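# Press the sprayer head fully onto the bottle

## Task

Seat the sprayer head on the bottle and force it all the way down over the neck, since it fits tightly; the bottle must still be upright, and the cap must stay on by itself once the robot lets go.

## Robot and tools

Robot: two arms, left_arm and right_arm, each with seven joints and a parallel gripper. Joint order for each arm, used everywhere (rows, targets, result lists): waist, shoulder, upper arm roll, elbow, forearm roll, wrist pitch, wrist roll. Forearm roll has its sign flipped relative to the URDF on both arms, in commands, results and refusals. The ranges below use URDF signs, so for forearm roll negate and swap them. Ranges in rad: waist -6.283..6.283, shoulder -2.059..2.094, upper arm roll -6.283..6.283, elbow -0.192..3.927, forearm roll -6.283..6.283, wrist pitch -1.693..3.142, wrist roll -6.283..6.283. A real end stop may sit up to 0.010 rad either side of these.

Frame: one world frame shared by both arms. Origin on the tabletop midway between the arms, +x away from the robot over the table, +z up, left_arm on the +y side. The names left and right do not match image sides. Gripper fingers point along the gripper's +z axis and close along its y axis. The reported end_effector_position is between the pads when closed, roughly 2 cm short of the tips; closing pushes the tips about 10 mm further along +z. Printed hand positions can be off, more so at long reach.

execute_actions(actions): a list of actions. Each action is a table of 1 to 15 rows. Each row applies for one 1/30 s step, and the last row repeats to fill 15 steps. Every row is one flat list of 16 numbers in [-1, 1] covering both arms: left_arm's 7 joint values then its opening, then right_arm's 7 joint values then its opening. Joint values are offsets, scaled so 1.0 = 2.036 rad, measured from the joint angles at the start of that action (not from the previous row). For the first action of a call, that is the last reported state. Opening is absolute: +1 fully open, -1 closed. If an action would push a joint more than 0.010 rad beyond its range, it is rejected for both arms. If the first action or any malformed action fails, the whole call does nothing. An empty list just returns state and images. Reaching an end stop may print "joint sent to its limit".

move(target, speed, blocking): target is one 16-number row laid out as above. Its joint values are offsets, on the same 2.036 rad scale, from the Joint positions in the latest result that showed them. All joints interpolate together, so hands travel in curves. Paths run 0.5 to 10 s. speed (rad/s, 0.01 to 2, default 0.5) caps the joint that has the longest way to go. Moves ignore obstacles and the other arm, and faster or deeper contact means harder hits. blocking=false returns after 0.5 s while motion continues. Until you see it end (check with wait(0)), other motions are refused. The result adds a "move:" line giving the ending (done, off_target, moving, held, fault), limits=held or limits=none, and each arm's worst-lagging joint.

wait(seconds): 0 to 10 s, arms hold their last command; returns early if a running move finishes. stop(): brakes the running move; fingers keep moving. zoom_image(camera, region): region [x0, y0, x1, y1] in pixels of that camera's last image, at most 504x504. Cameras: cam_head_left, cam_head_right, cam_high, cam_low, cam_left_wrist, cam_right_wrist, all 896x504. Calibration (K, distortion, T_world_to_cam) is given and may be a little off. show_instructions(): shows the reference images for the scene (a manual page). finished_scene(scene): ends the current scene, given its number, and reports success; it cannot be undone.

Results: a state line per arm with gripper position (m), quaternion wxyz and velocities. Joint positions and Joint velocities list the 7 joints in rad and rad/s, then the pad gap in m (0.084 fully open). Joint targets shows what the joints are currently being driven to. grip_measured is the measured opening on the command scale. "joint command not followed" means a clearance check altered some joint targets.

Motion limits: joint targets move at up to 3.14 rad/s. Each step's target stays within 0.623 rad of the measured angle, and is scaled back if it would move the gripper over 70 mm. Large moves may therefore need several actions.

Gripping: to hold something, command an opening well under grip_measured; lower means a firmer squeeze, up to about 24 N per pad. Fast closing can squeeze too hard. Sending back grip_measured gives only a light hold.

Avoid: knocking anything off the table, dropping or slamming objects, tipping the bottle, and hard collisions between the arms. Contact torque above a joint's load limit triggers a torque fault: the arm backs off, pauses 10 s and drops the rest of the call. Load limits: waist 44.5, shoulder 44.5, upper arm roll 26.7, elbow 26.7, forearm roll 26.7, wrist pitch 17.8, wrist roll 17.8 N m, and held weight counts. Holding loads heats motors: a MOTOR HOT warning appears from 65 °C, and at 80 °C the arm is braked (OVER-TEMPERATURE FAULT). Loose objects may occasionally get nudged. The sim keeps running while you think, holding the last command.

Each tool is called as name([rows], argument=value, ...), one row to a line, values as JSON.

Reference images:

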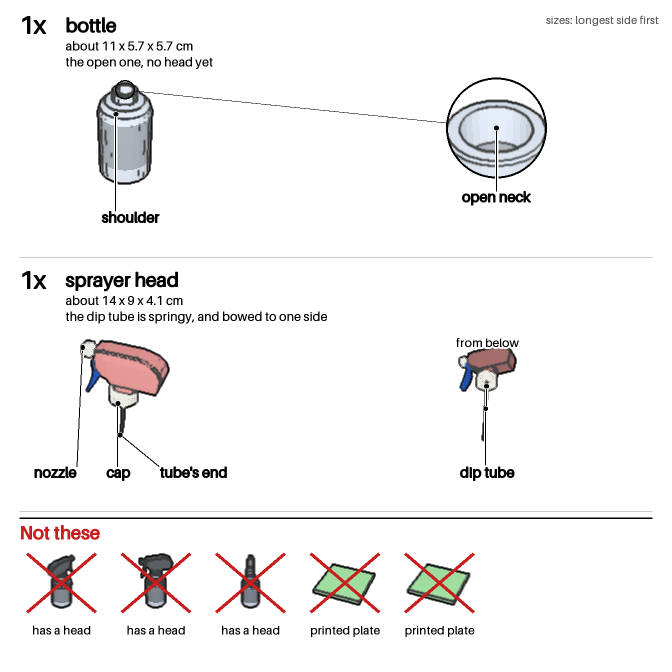

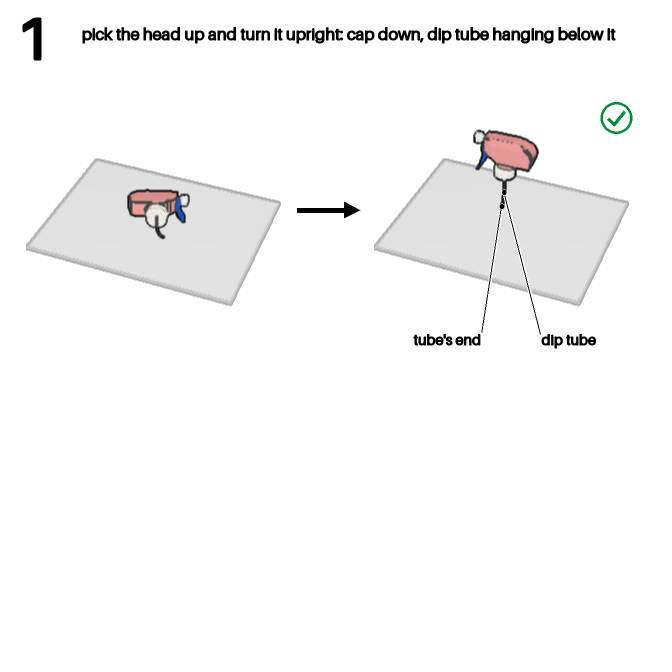

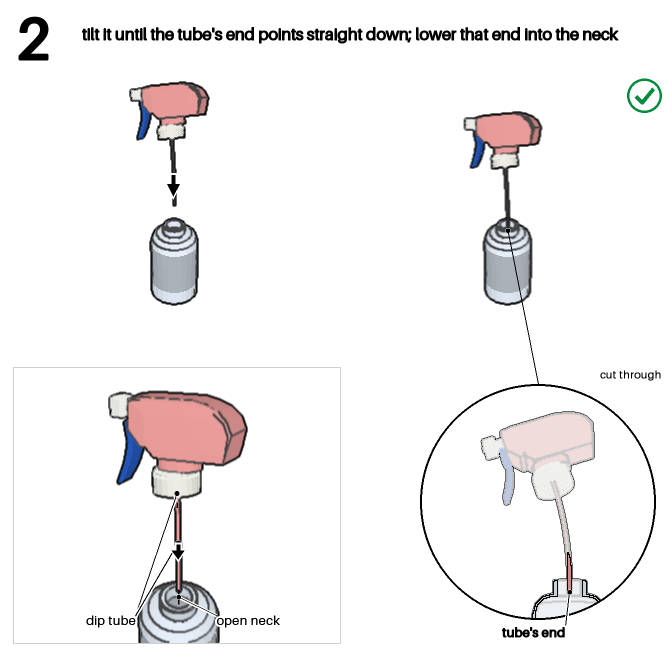

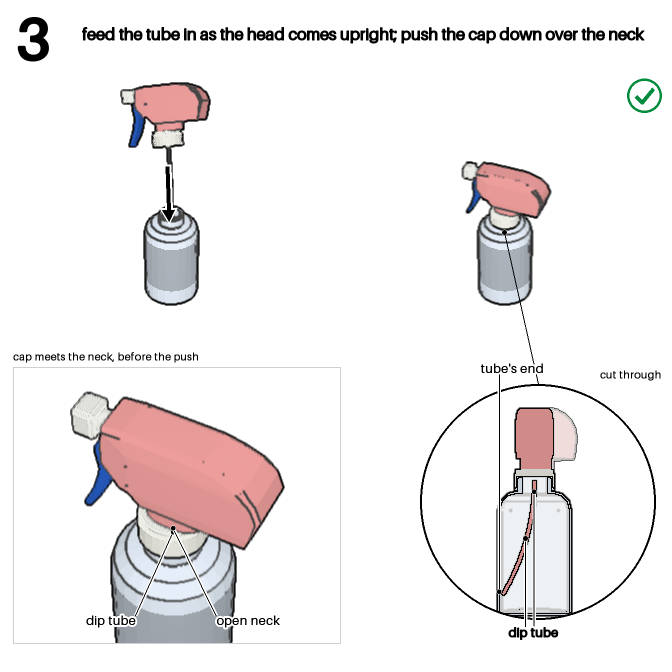

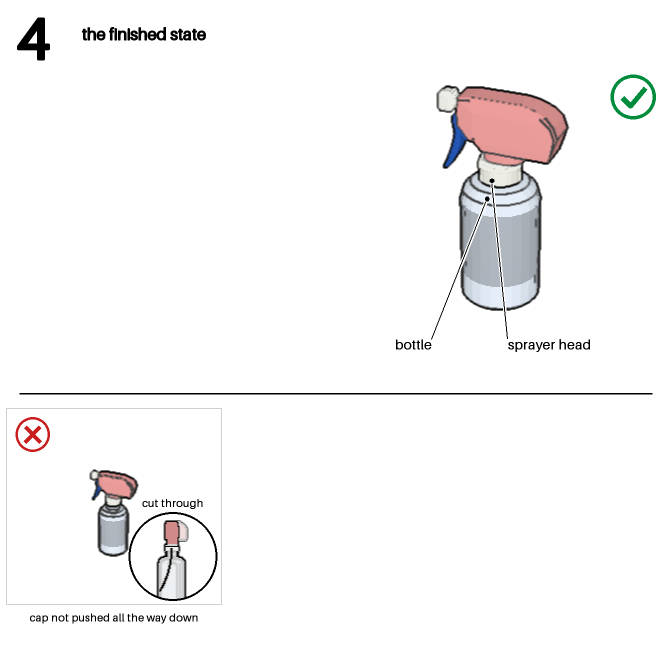

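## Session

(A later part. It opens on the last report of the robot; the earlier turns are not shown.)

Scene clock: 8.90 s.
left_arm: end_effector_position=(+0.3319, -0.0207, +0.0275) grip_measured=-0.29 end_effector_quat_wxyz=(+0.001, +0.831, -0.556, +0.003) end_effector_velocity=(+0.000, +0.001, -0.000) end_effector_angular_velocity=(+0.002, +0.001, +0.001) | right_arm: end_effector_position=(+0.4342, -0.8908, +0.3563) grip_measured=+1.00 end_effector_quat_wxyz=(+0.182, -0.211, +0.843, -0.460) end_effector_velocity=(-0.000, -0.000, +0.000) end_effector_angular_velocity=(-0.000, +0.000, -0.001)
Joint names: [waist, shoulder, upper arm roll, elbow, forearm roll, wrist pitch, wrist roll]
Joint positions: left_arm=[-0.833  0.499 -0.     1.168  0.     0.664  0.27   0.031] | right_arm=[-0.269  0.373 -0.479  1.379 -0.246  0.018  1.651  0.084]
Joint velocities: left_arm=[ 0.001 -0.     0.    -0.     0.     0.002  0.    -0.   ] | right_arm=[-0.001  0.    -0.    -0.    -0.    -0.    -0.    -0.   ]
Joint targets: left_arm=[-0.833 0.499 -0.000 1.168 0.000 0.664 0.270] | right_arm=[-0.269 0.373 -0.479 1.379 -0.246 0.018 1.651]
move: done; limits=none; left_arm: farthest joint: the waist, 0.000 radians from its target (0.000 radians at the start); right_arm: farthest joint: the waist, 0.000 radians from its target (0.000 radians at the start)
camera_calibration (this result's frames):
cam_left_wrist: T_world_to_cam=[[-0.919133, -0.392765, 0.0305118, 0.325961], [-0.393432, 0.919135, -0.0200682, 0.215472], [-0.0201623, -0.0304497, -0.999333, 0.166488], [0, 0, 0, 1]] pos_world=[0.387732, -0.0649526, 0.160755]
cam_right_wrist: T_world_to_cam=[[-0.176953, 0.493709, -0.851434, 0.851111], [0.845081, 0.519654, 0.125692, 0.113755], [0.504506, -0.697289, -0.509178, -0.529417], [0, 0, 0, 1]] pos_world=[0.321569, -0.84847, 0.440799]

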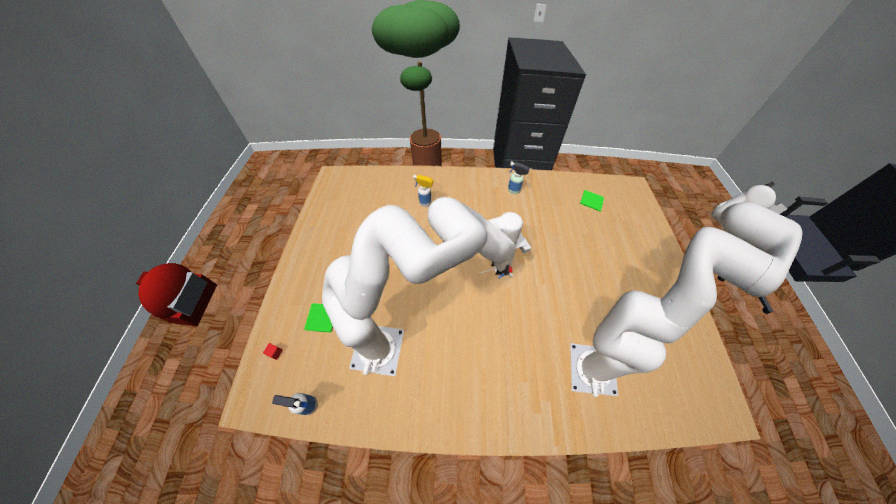

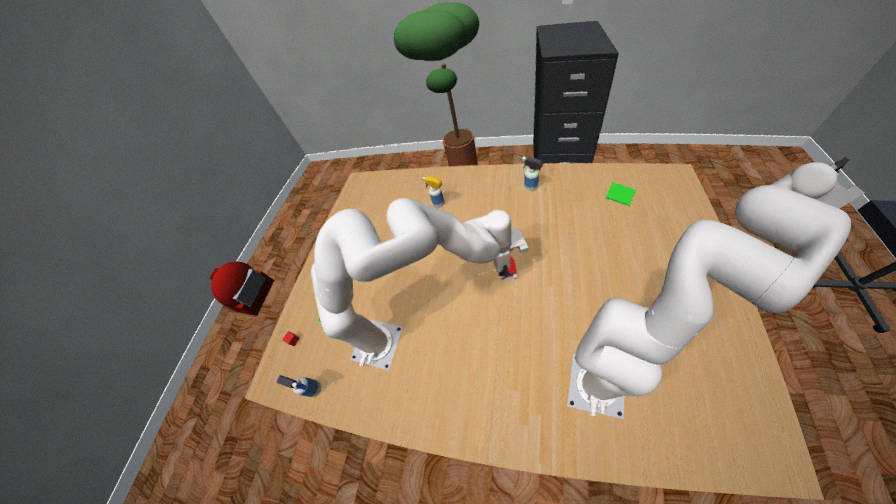

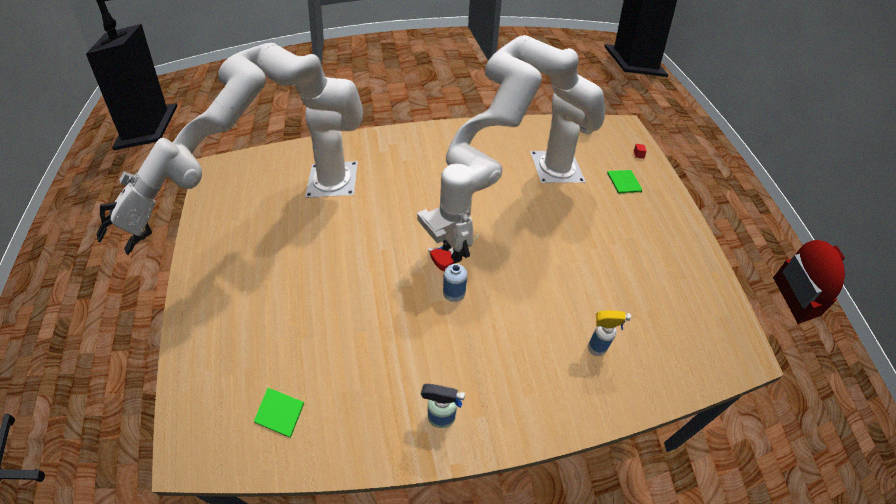

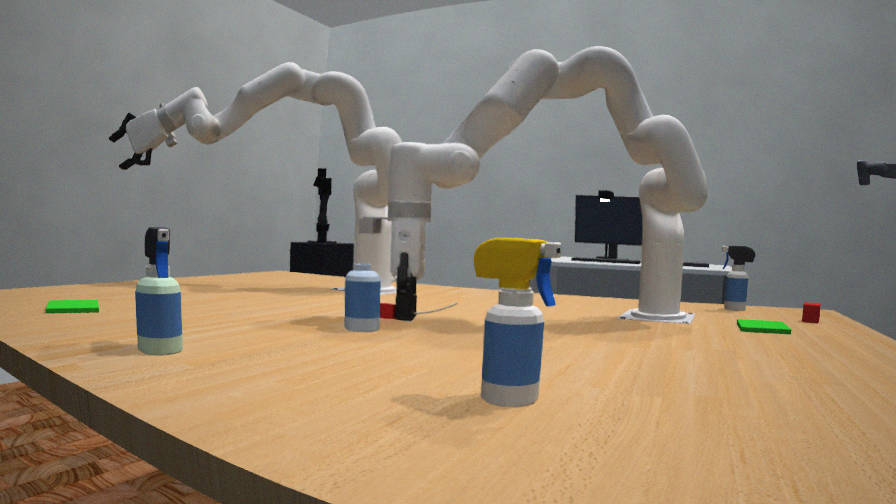

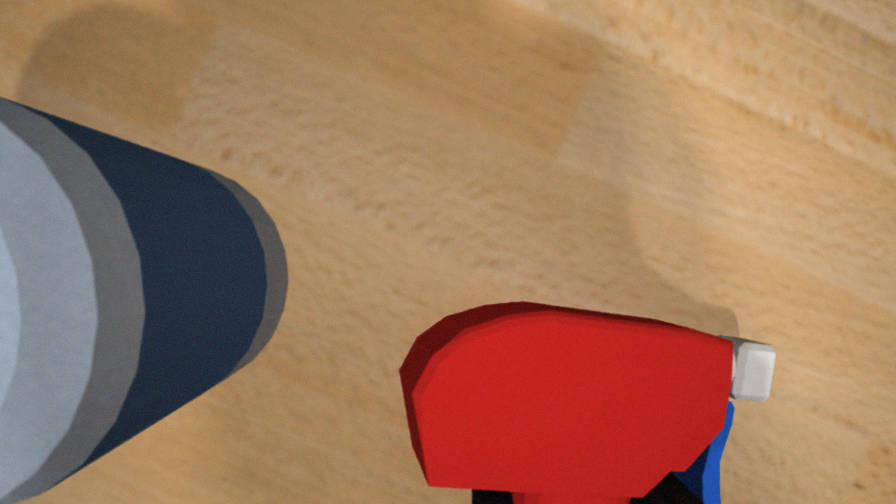

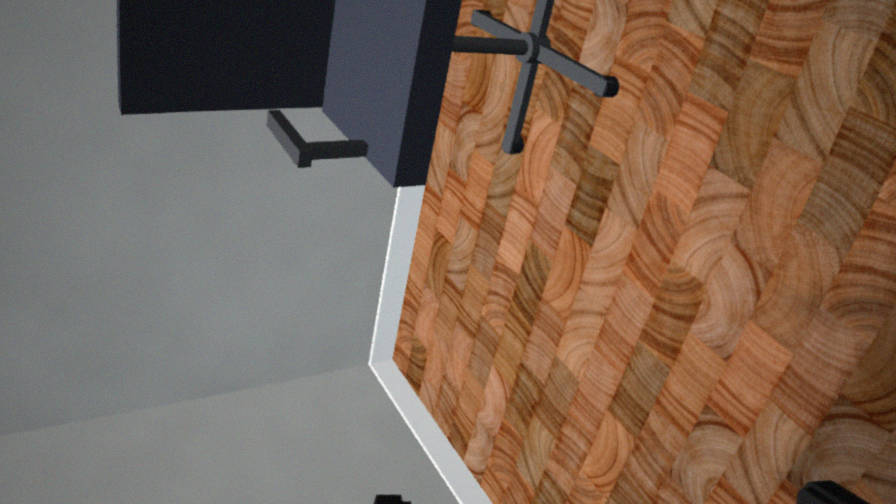

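move(target=[0,-0.25,0,0,0,0.0206,-0.1326,-0.7,0,0,0,0,0,0,0,1])

move(target=[0,0,0,0,-0.9,0,-0.9,-0.7,0,0,0,0,0,0,0,1], speed=1)

move(target=[0.0638,0.0963,0,-0.117,-0.643,0,-0.643,-0.7,0,0,0,0,0,0,0,1], speed=0.8)

zoom_image(camera="cam_low", region=[290,150,450,290])

zoom_image(camera="cam_high", region=[400,200,520,300])

Scene clock: 11.20 s.
left_arm: end_effector_position=(+0.3570, -0.0530, +0.3111) grip_measured=-0.29 end_effector_quat_wxyz=(+0.103, +0.873, -0.427, +0.210) end_effector_velocity=(+0.000, +0.000, +0.003) end_effector_angular_velocity=(-0.004, -0.002, +0.001) | right_arm: end_effector_position=(+0.4342, -0.8908, +0.3563) grip_measured=+1.00 end_effector_quat_wxyz=(+0.182, -0.211, +0.843, -0.460) end_effector_velocity=(+0.000, -0.000, +0.000) end_effector_angular_velocity=(-0.001, +0.000, +0.000)
Joint names: [waist, shoulder, upper arm roll, elbow, forearm roll, wrist pitch, wrist roll]
Joint positions: left_arm=[-0.833 -0.009 -0.     1.168  0.     0.706  0.     0.031] | right_arm=[-0.269  0.373 -0.479  1.379 -0.246  0.018  1.651  0.084]
Joint velocities: left_arm=[ 0.    -0.004  0.     0.001  0.     0.001 -0.001  0.   ] | right_arm=[ 0.  0. -0.  0.  0. -0. -0.  0.]
Joint targets: left_arm=[-0.833 -0.010 -0.000 1.168 0.000 0.706 0.000] | right_arm=[-0.269 0.373 -0.479 1.379 -0.246 0.018 1.651]
move: done; limits=none; left_arm: farthest joint: the shoulder, 0.001 radians from its target (0.509 radians at the start); right_arm: farthest joint: the waist, 0.000 radians from its target (0.000 radians at the start)
camera_calibration (this result's frames):
cam_left_wrist: T_world_to_cam=[[-0.790787, -0.611128, 0.0343247, 0.269112], [-0.553218, 0.689604, -0.467329, 0.444716], [0.261928, -0.388547, -0.883417, 0.293754], [0, 0, 0, 1]] pos_world=[0.381893, -0.0280786, 0.458098]
cam_right_wrist: T_world_to_cam=[[-0.176953, 0.493709, -0.851434, 0.851111], [0.845081, 0.519654, 0.125692, 0.113754], [0.504506, -0.697289, -0.509178, -0.529417], [0, 0, 0, 1]] pos_world=[0.321569, -0.84847, 0.440799]

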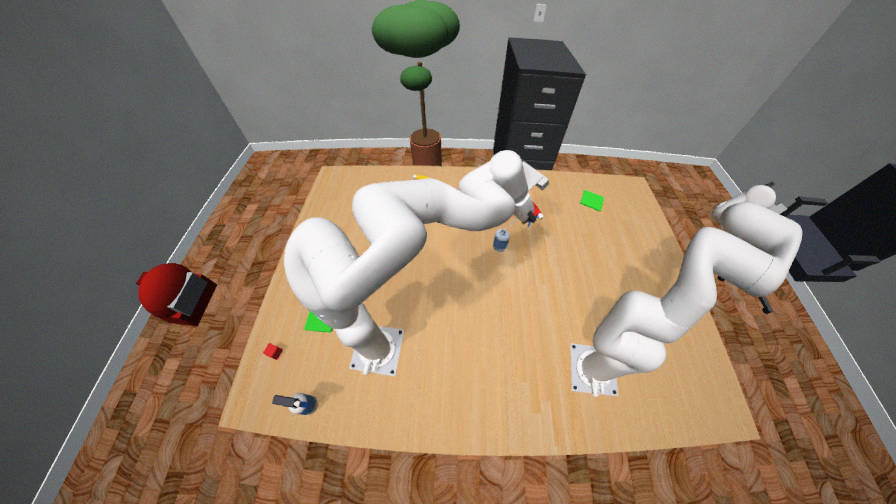

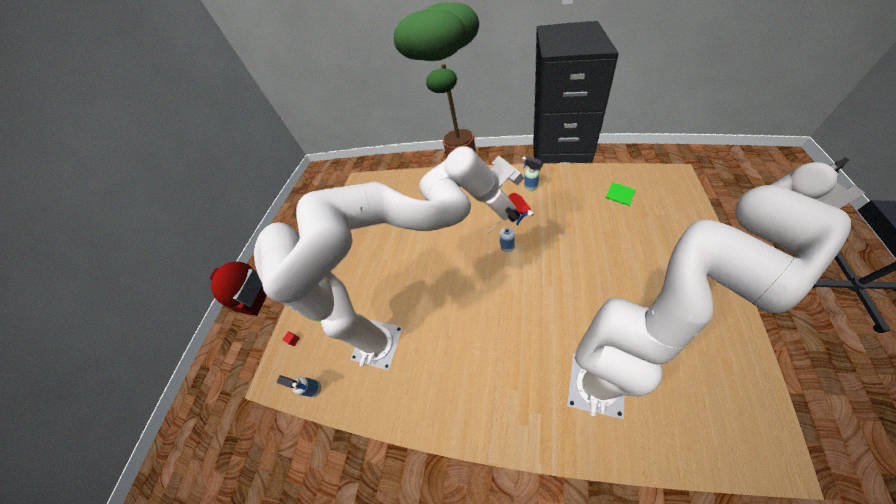

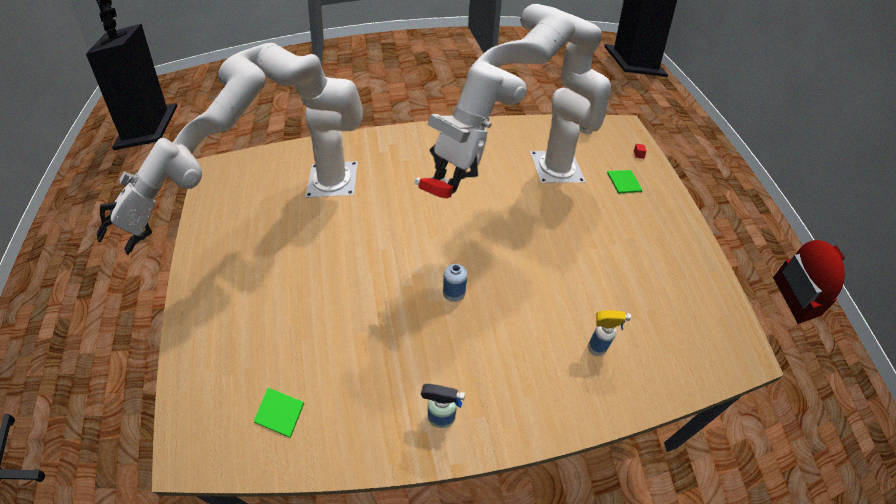

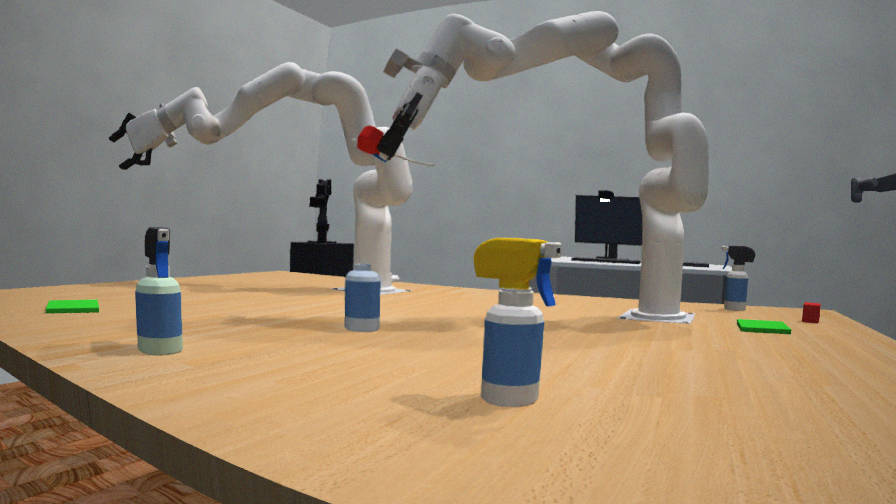

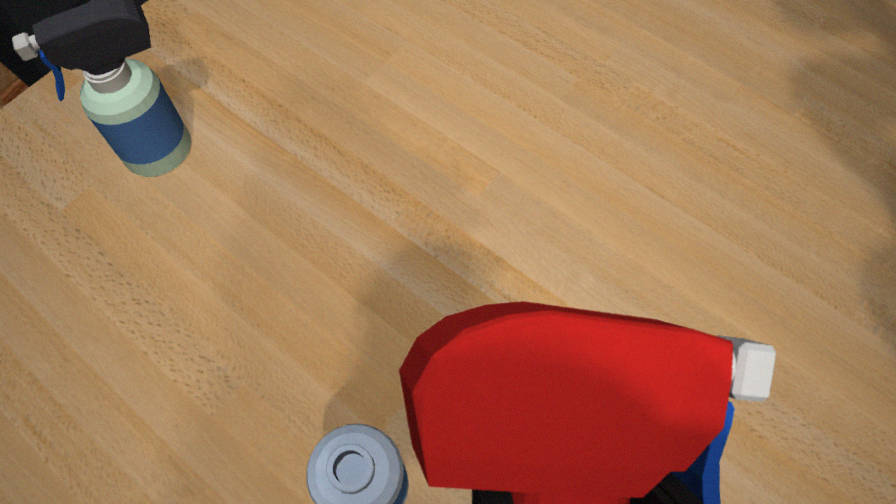

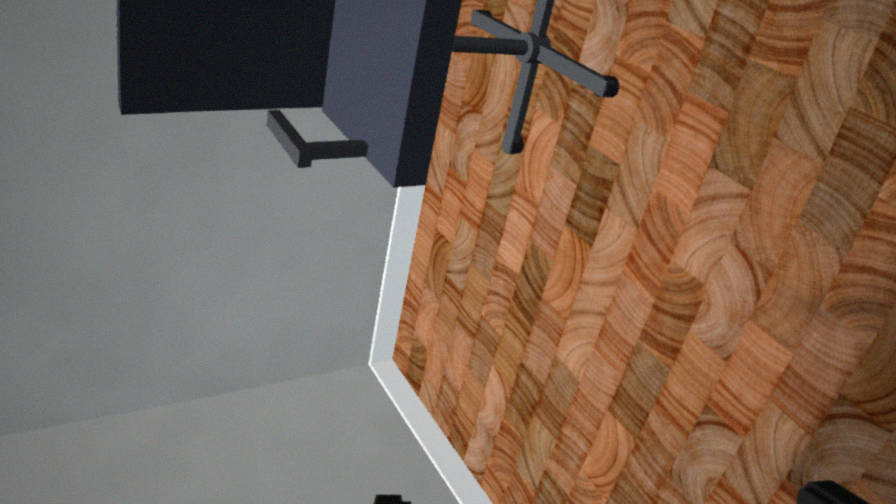

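Scene clock: 13.80 s.
left_arm: end_effector_position=(+0.4684, -0.0307, +0.4333) grip_measured=-0.29 end_effector_quat_wxyz=(+0.012, +0.738, -0.155, +0.657) end_effector_velocity=(-0.000, -0.001, +0.000) end_effector_angular_velocity=(-0.001, -0.001, -0.002) | right_arm: end_effector_position=(+0.4342, -0.8908, +0.3563) grip_measured=+1.00 end_effector_quat_wxyz=(+0.182, -0.211, +0.843, -0.460) end_effector_velocity=(+0.000, +0.000, +0.000) end_effector_angular_velocity=(-0.000, +0.000, +0.000)
Joint names: [waist, shoulder, upper arm roll, elbow, forearm roll, wrist pitch, wrist roll]
Joint positions: left_arm=[-0.833 -0.009 -0.     1.168 -1.831  0.706 -1.832  0.031] | right_arm=[-0.269  0.373 -0.479  1.379 -0.246  0.018  1.651  0.084]
Joint velocities: left_arm=[-0.    -0.     0.     0.    -0.002 -0.001 -0.002 -0.   ] | right_arm=[-0.    -0.     0.001  0.     0.    -0.    -0.     0.   ]
Joint targets: left_arm=[-0.833 -0.009 -0.000 1.168 -1.832 0.706 -1.832] | right_arm=[-0.269 0.373 -0.479 1.379 -0.246 0.018 1.651]
move: done; limits=none; left_arm: farthest joint: the forearm roll, 0.001 radians from its target (1.832 radians at the start); right_arm: farthest joint: the waist, 0.000 radians from its target (0.000 radians at the start)
camera_calibration (this result's frames):
cam_left_wrist: T_world_to_cam=[[-0.27367, -0.947026, -0.168069, 0.201877], [-0.0790804, 0.196303, -0.977349, 0.531881], [0.958567, -0.254181, -0.128613, -0.268099], [0, 0, 0, 1]] pos_world=[0.3543, 0.0186277, 0.519281]
cam_right_wrist: T_world_to_cam=[[-0.176953, 0.493709, -0.851434, 0.851111], [0.845081, 0.519654, 0.125692, 0.113754], [0.504506, -0.697289, -0.509178, -0.529417], [0, 0, 0, 1]] pos_world=[0.321569, -0.84847, 0.440799]

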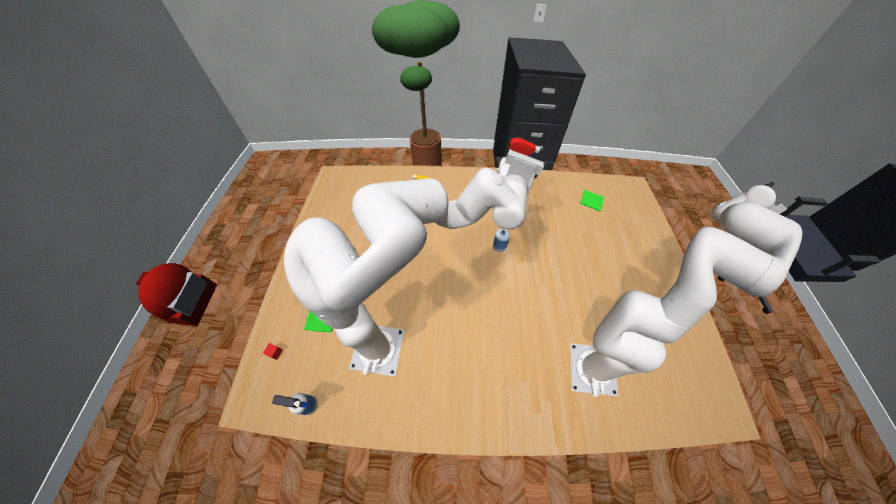

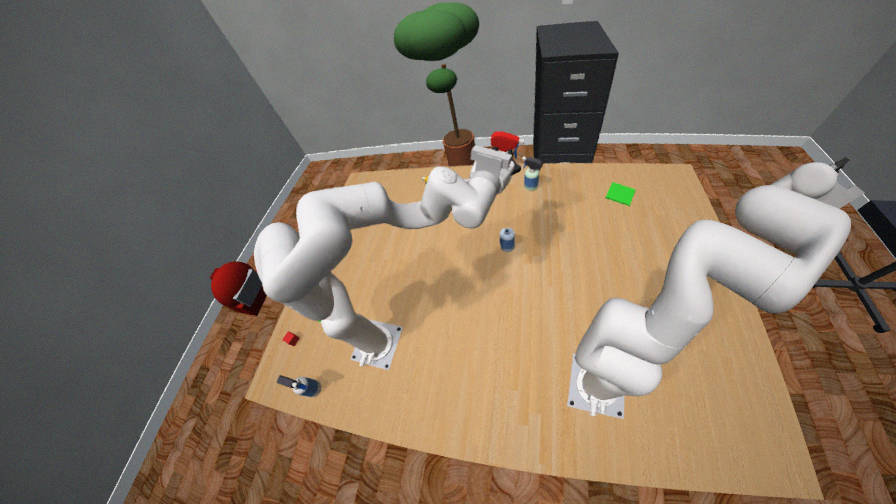

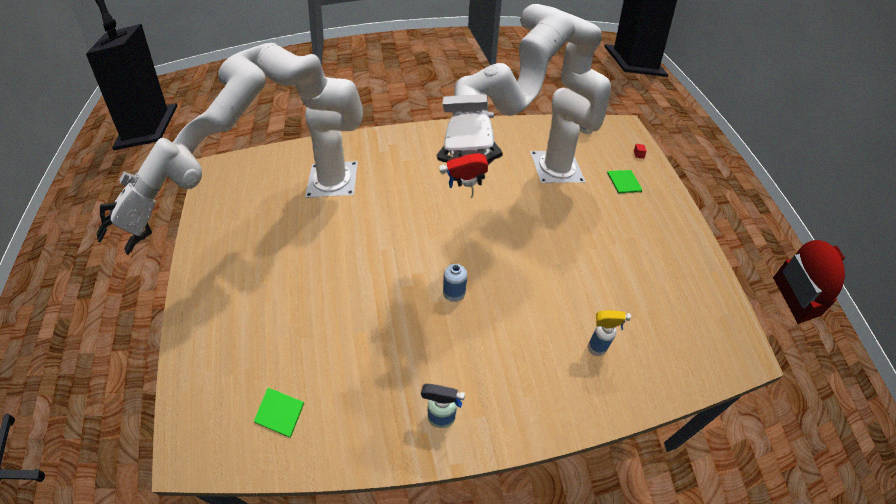

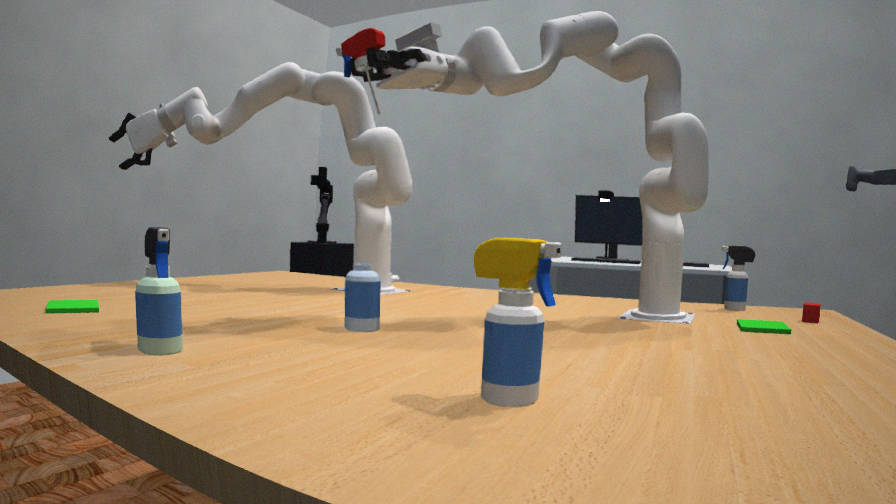

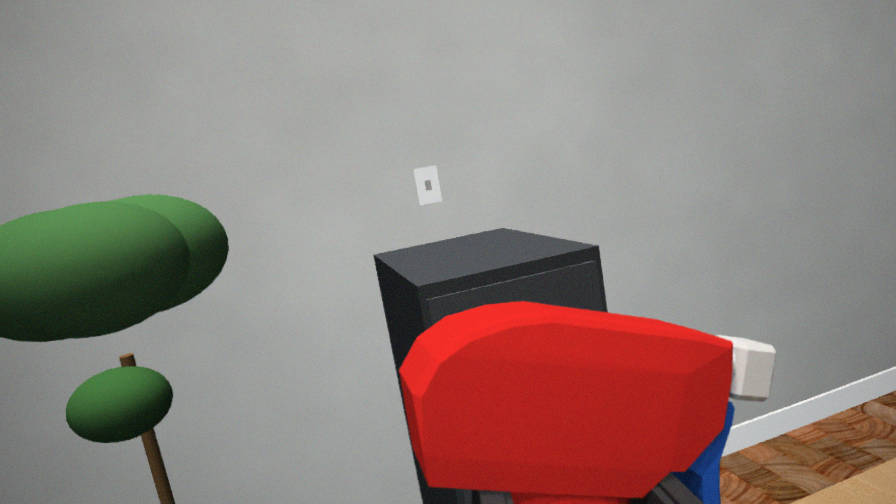

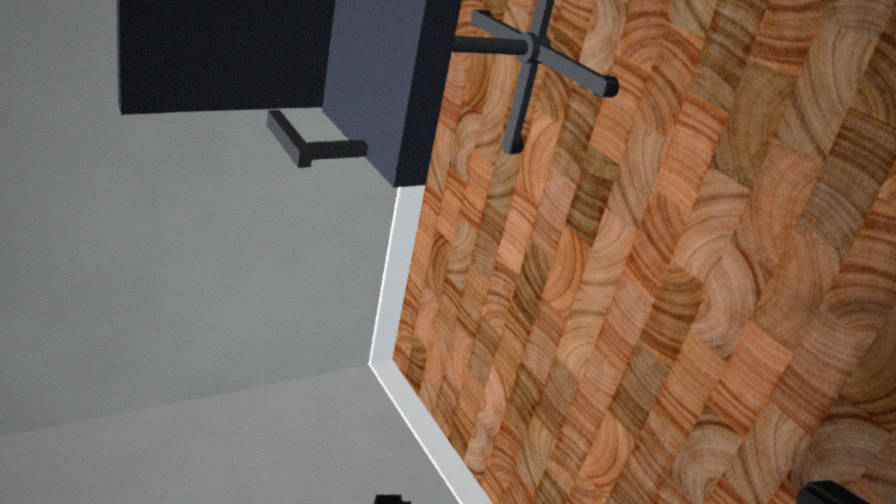

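Scene clock: 16.13 s.
left_arm: end_effector_position=(+0.4539, -0.0435, +0.2394) grip_measured=-0.29 end_effector_quat_wxyz=(+0.252, +0.693, -0.285, +0.613) end_effector_velocity=(-0.001, +0.000, -0.001) end_effector_angular_velocity=(+0.001, +0.002, -0.002) | right_arm: end_effector_position=(+0.4342, -0.8908, +0.3563) grip_measured=+1.00 end_effector_quat_wxyz=(+0.182, -0.211, +0.843, -0.460) end_effector_velocity=(-0.000, -0.000, -0.000) end_effector_angular_velocity=(+0.000, +0.000, -0.000)
Joint names: [waist, shoulder, upper arm roll, elbow, forearm roll, wrist pitch, wrist roll]
Joint positions: left_arm=[-0.703  0.186 -0.     0.93  -3.14   0.706 -3.14   0.031] | right_arm=[-0.269  0.373 -0.479  1.379 -0.246  0.018  1.651  0.084]
Joint velocities: left_arm=[-0.001  0.001  0.    -0.001 -0.003 -0.    -0.003  0.   ] | right_arm=[ 0. -0. -0. -0.  0.  0. -0.  0.]
Joint targets: left_arm=[-0.703 0.187 -0.000 0.930 -3.140 0.706 -3.141] | right_arm=[-0.269 0.373 -0.479 1.379 -0.246 0.018 1.651]
move: done; limits=none; left_arm: farthest joint: the shoulder, 0.001 radians from its target (0.196 radians at the start); right_arm: farthest joint: the waist, 0.000 radians from its target (0.000 radians at the start)
camera_calibration (this result's frames):
cam_left_wrist: T_world_to_cam=[[-0.723622, -0.689995, 0.0166695, 0.324347], [-0.0854987, 0.0656474, -0.994173, 0.344972], [0.684881, -0.720831, -0.106498, -0.183784], [0, 0, 0, 1]] pos_world=[0.39007, 0.0686743, 0.317983]
cam_right_wrist: T_world_to_cam=[[-0.176953, 0.493709, -0.851434, 0.851111], [0.845081, 0.519654, 0.125692, 0.113755], [0.504506, -0.697289, -0.509178, -0.529417], [0, 0, 0, 1]] pos_world=[0.321569, -0.84847, 0.440799]

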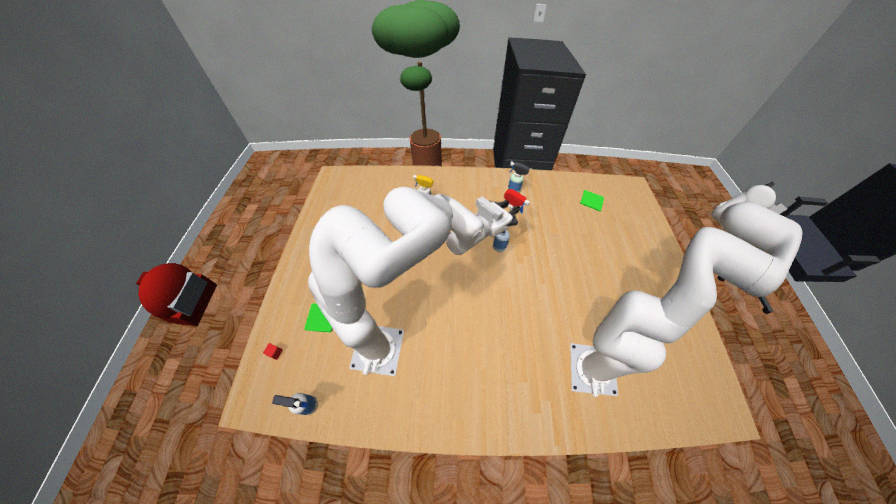

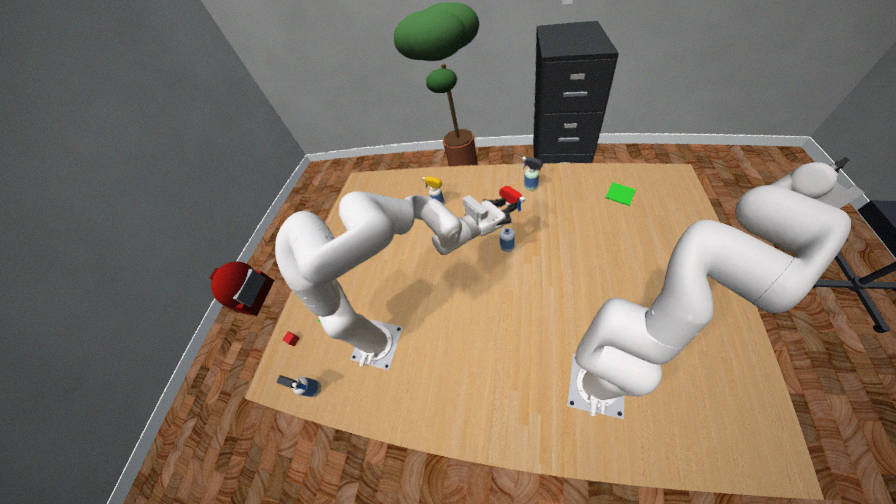

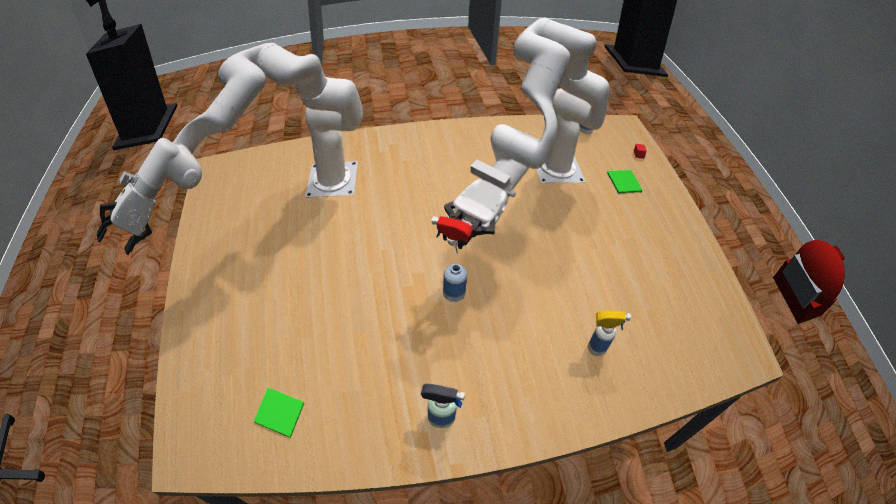

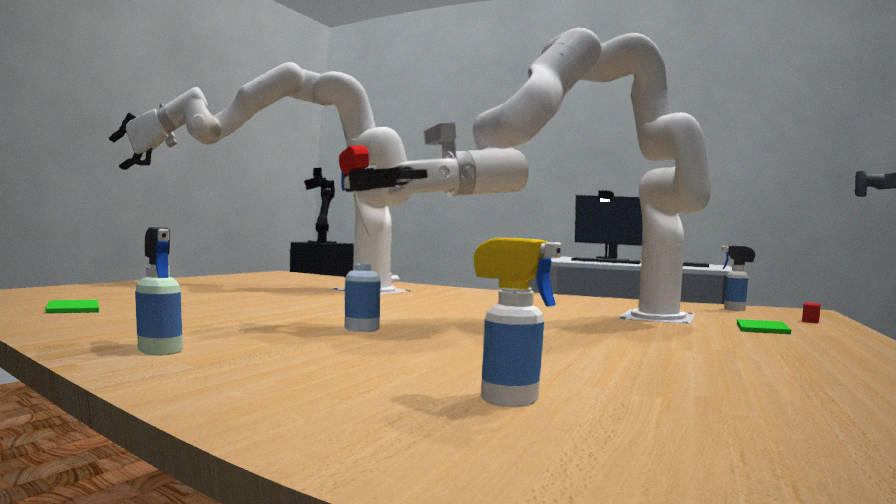

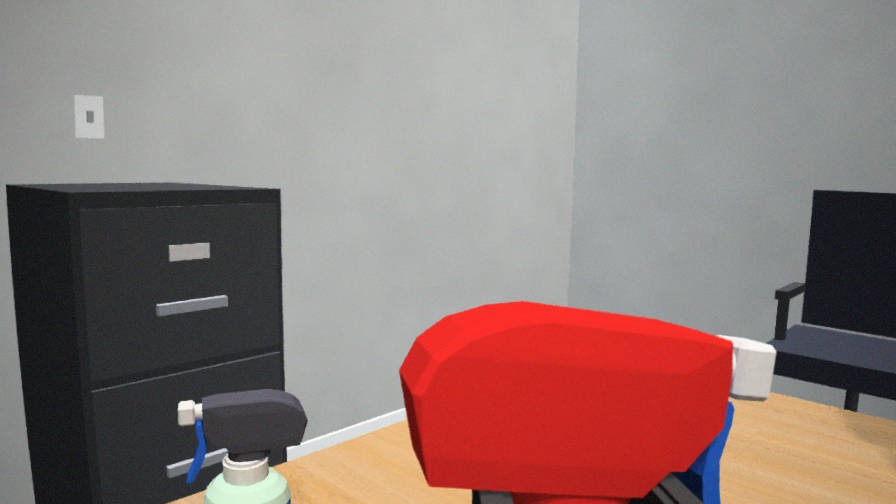

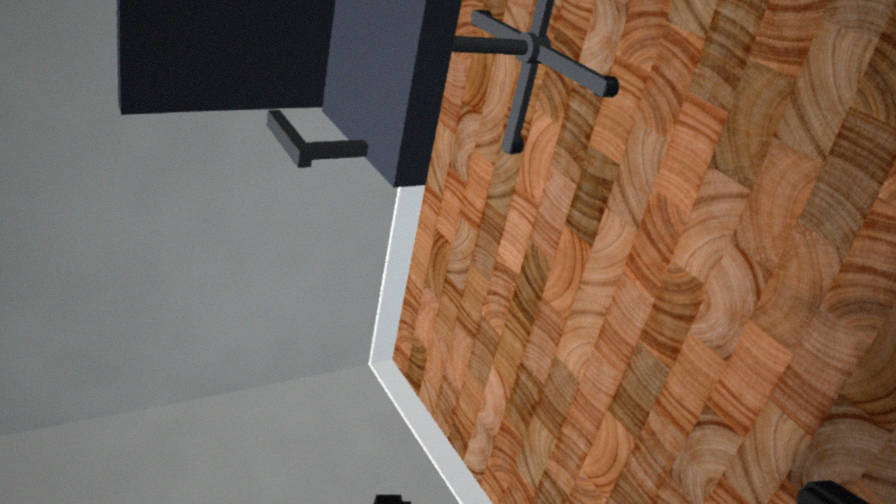

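Region (290, 150, 450, 290) of cam_low's 896x504 image, scaled by 3.150, with more detail than that image has; it fills the top 441 rows of this view, and the rest is white.

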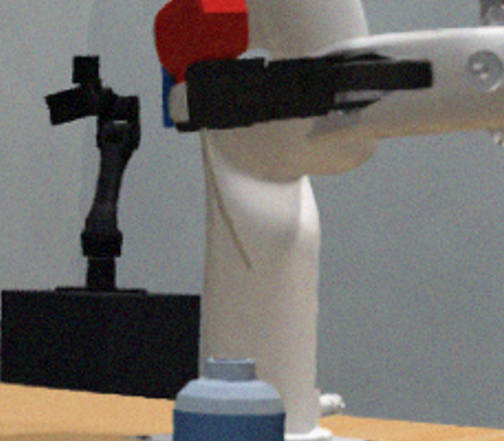

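Region (400, 200, 520, 300) of cam_high's 896x504 image, scaled by 4.200, with more detail than that image has.

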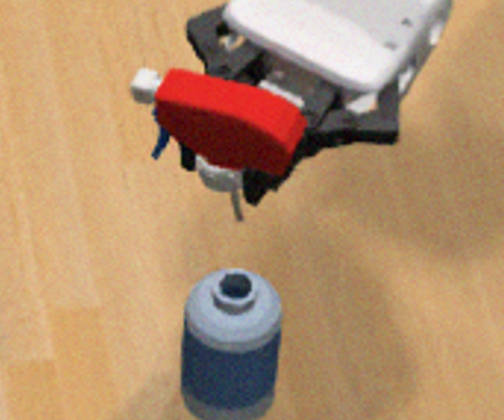

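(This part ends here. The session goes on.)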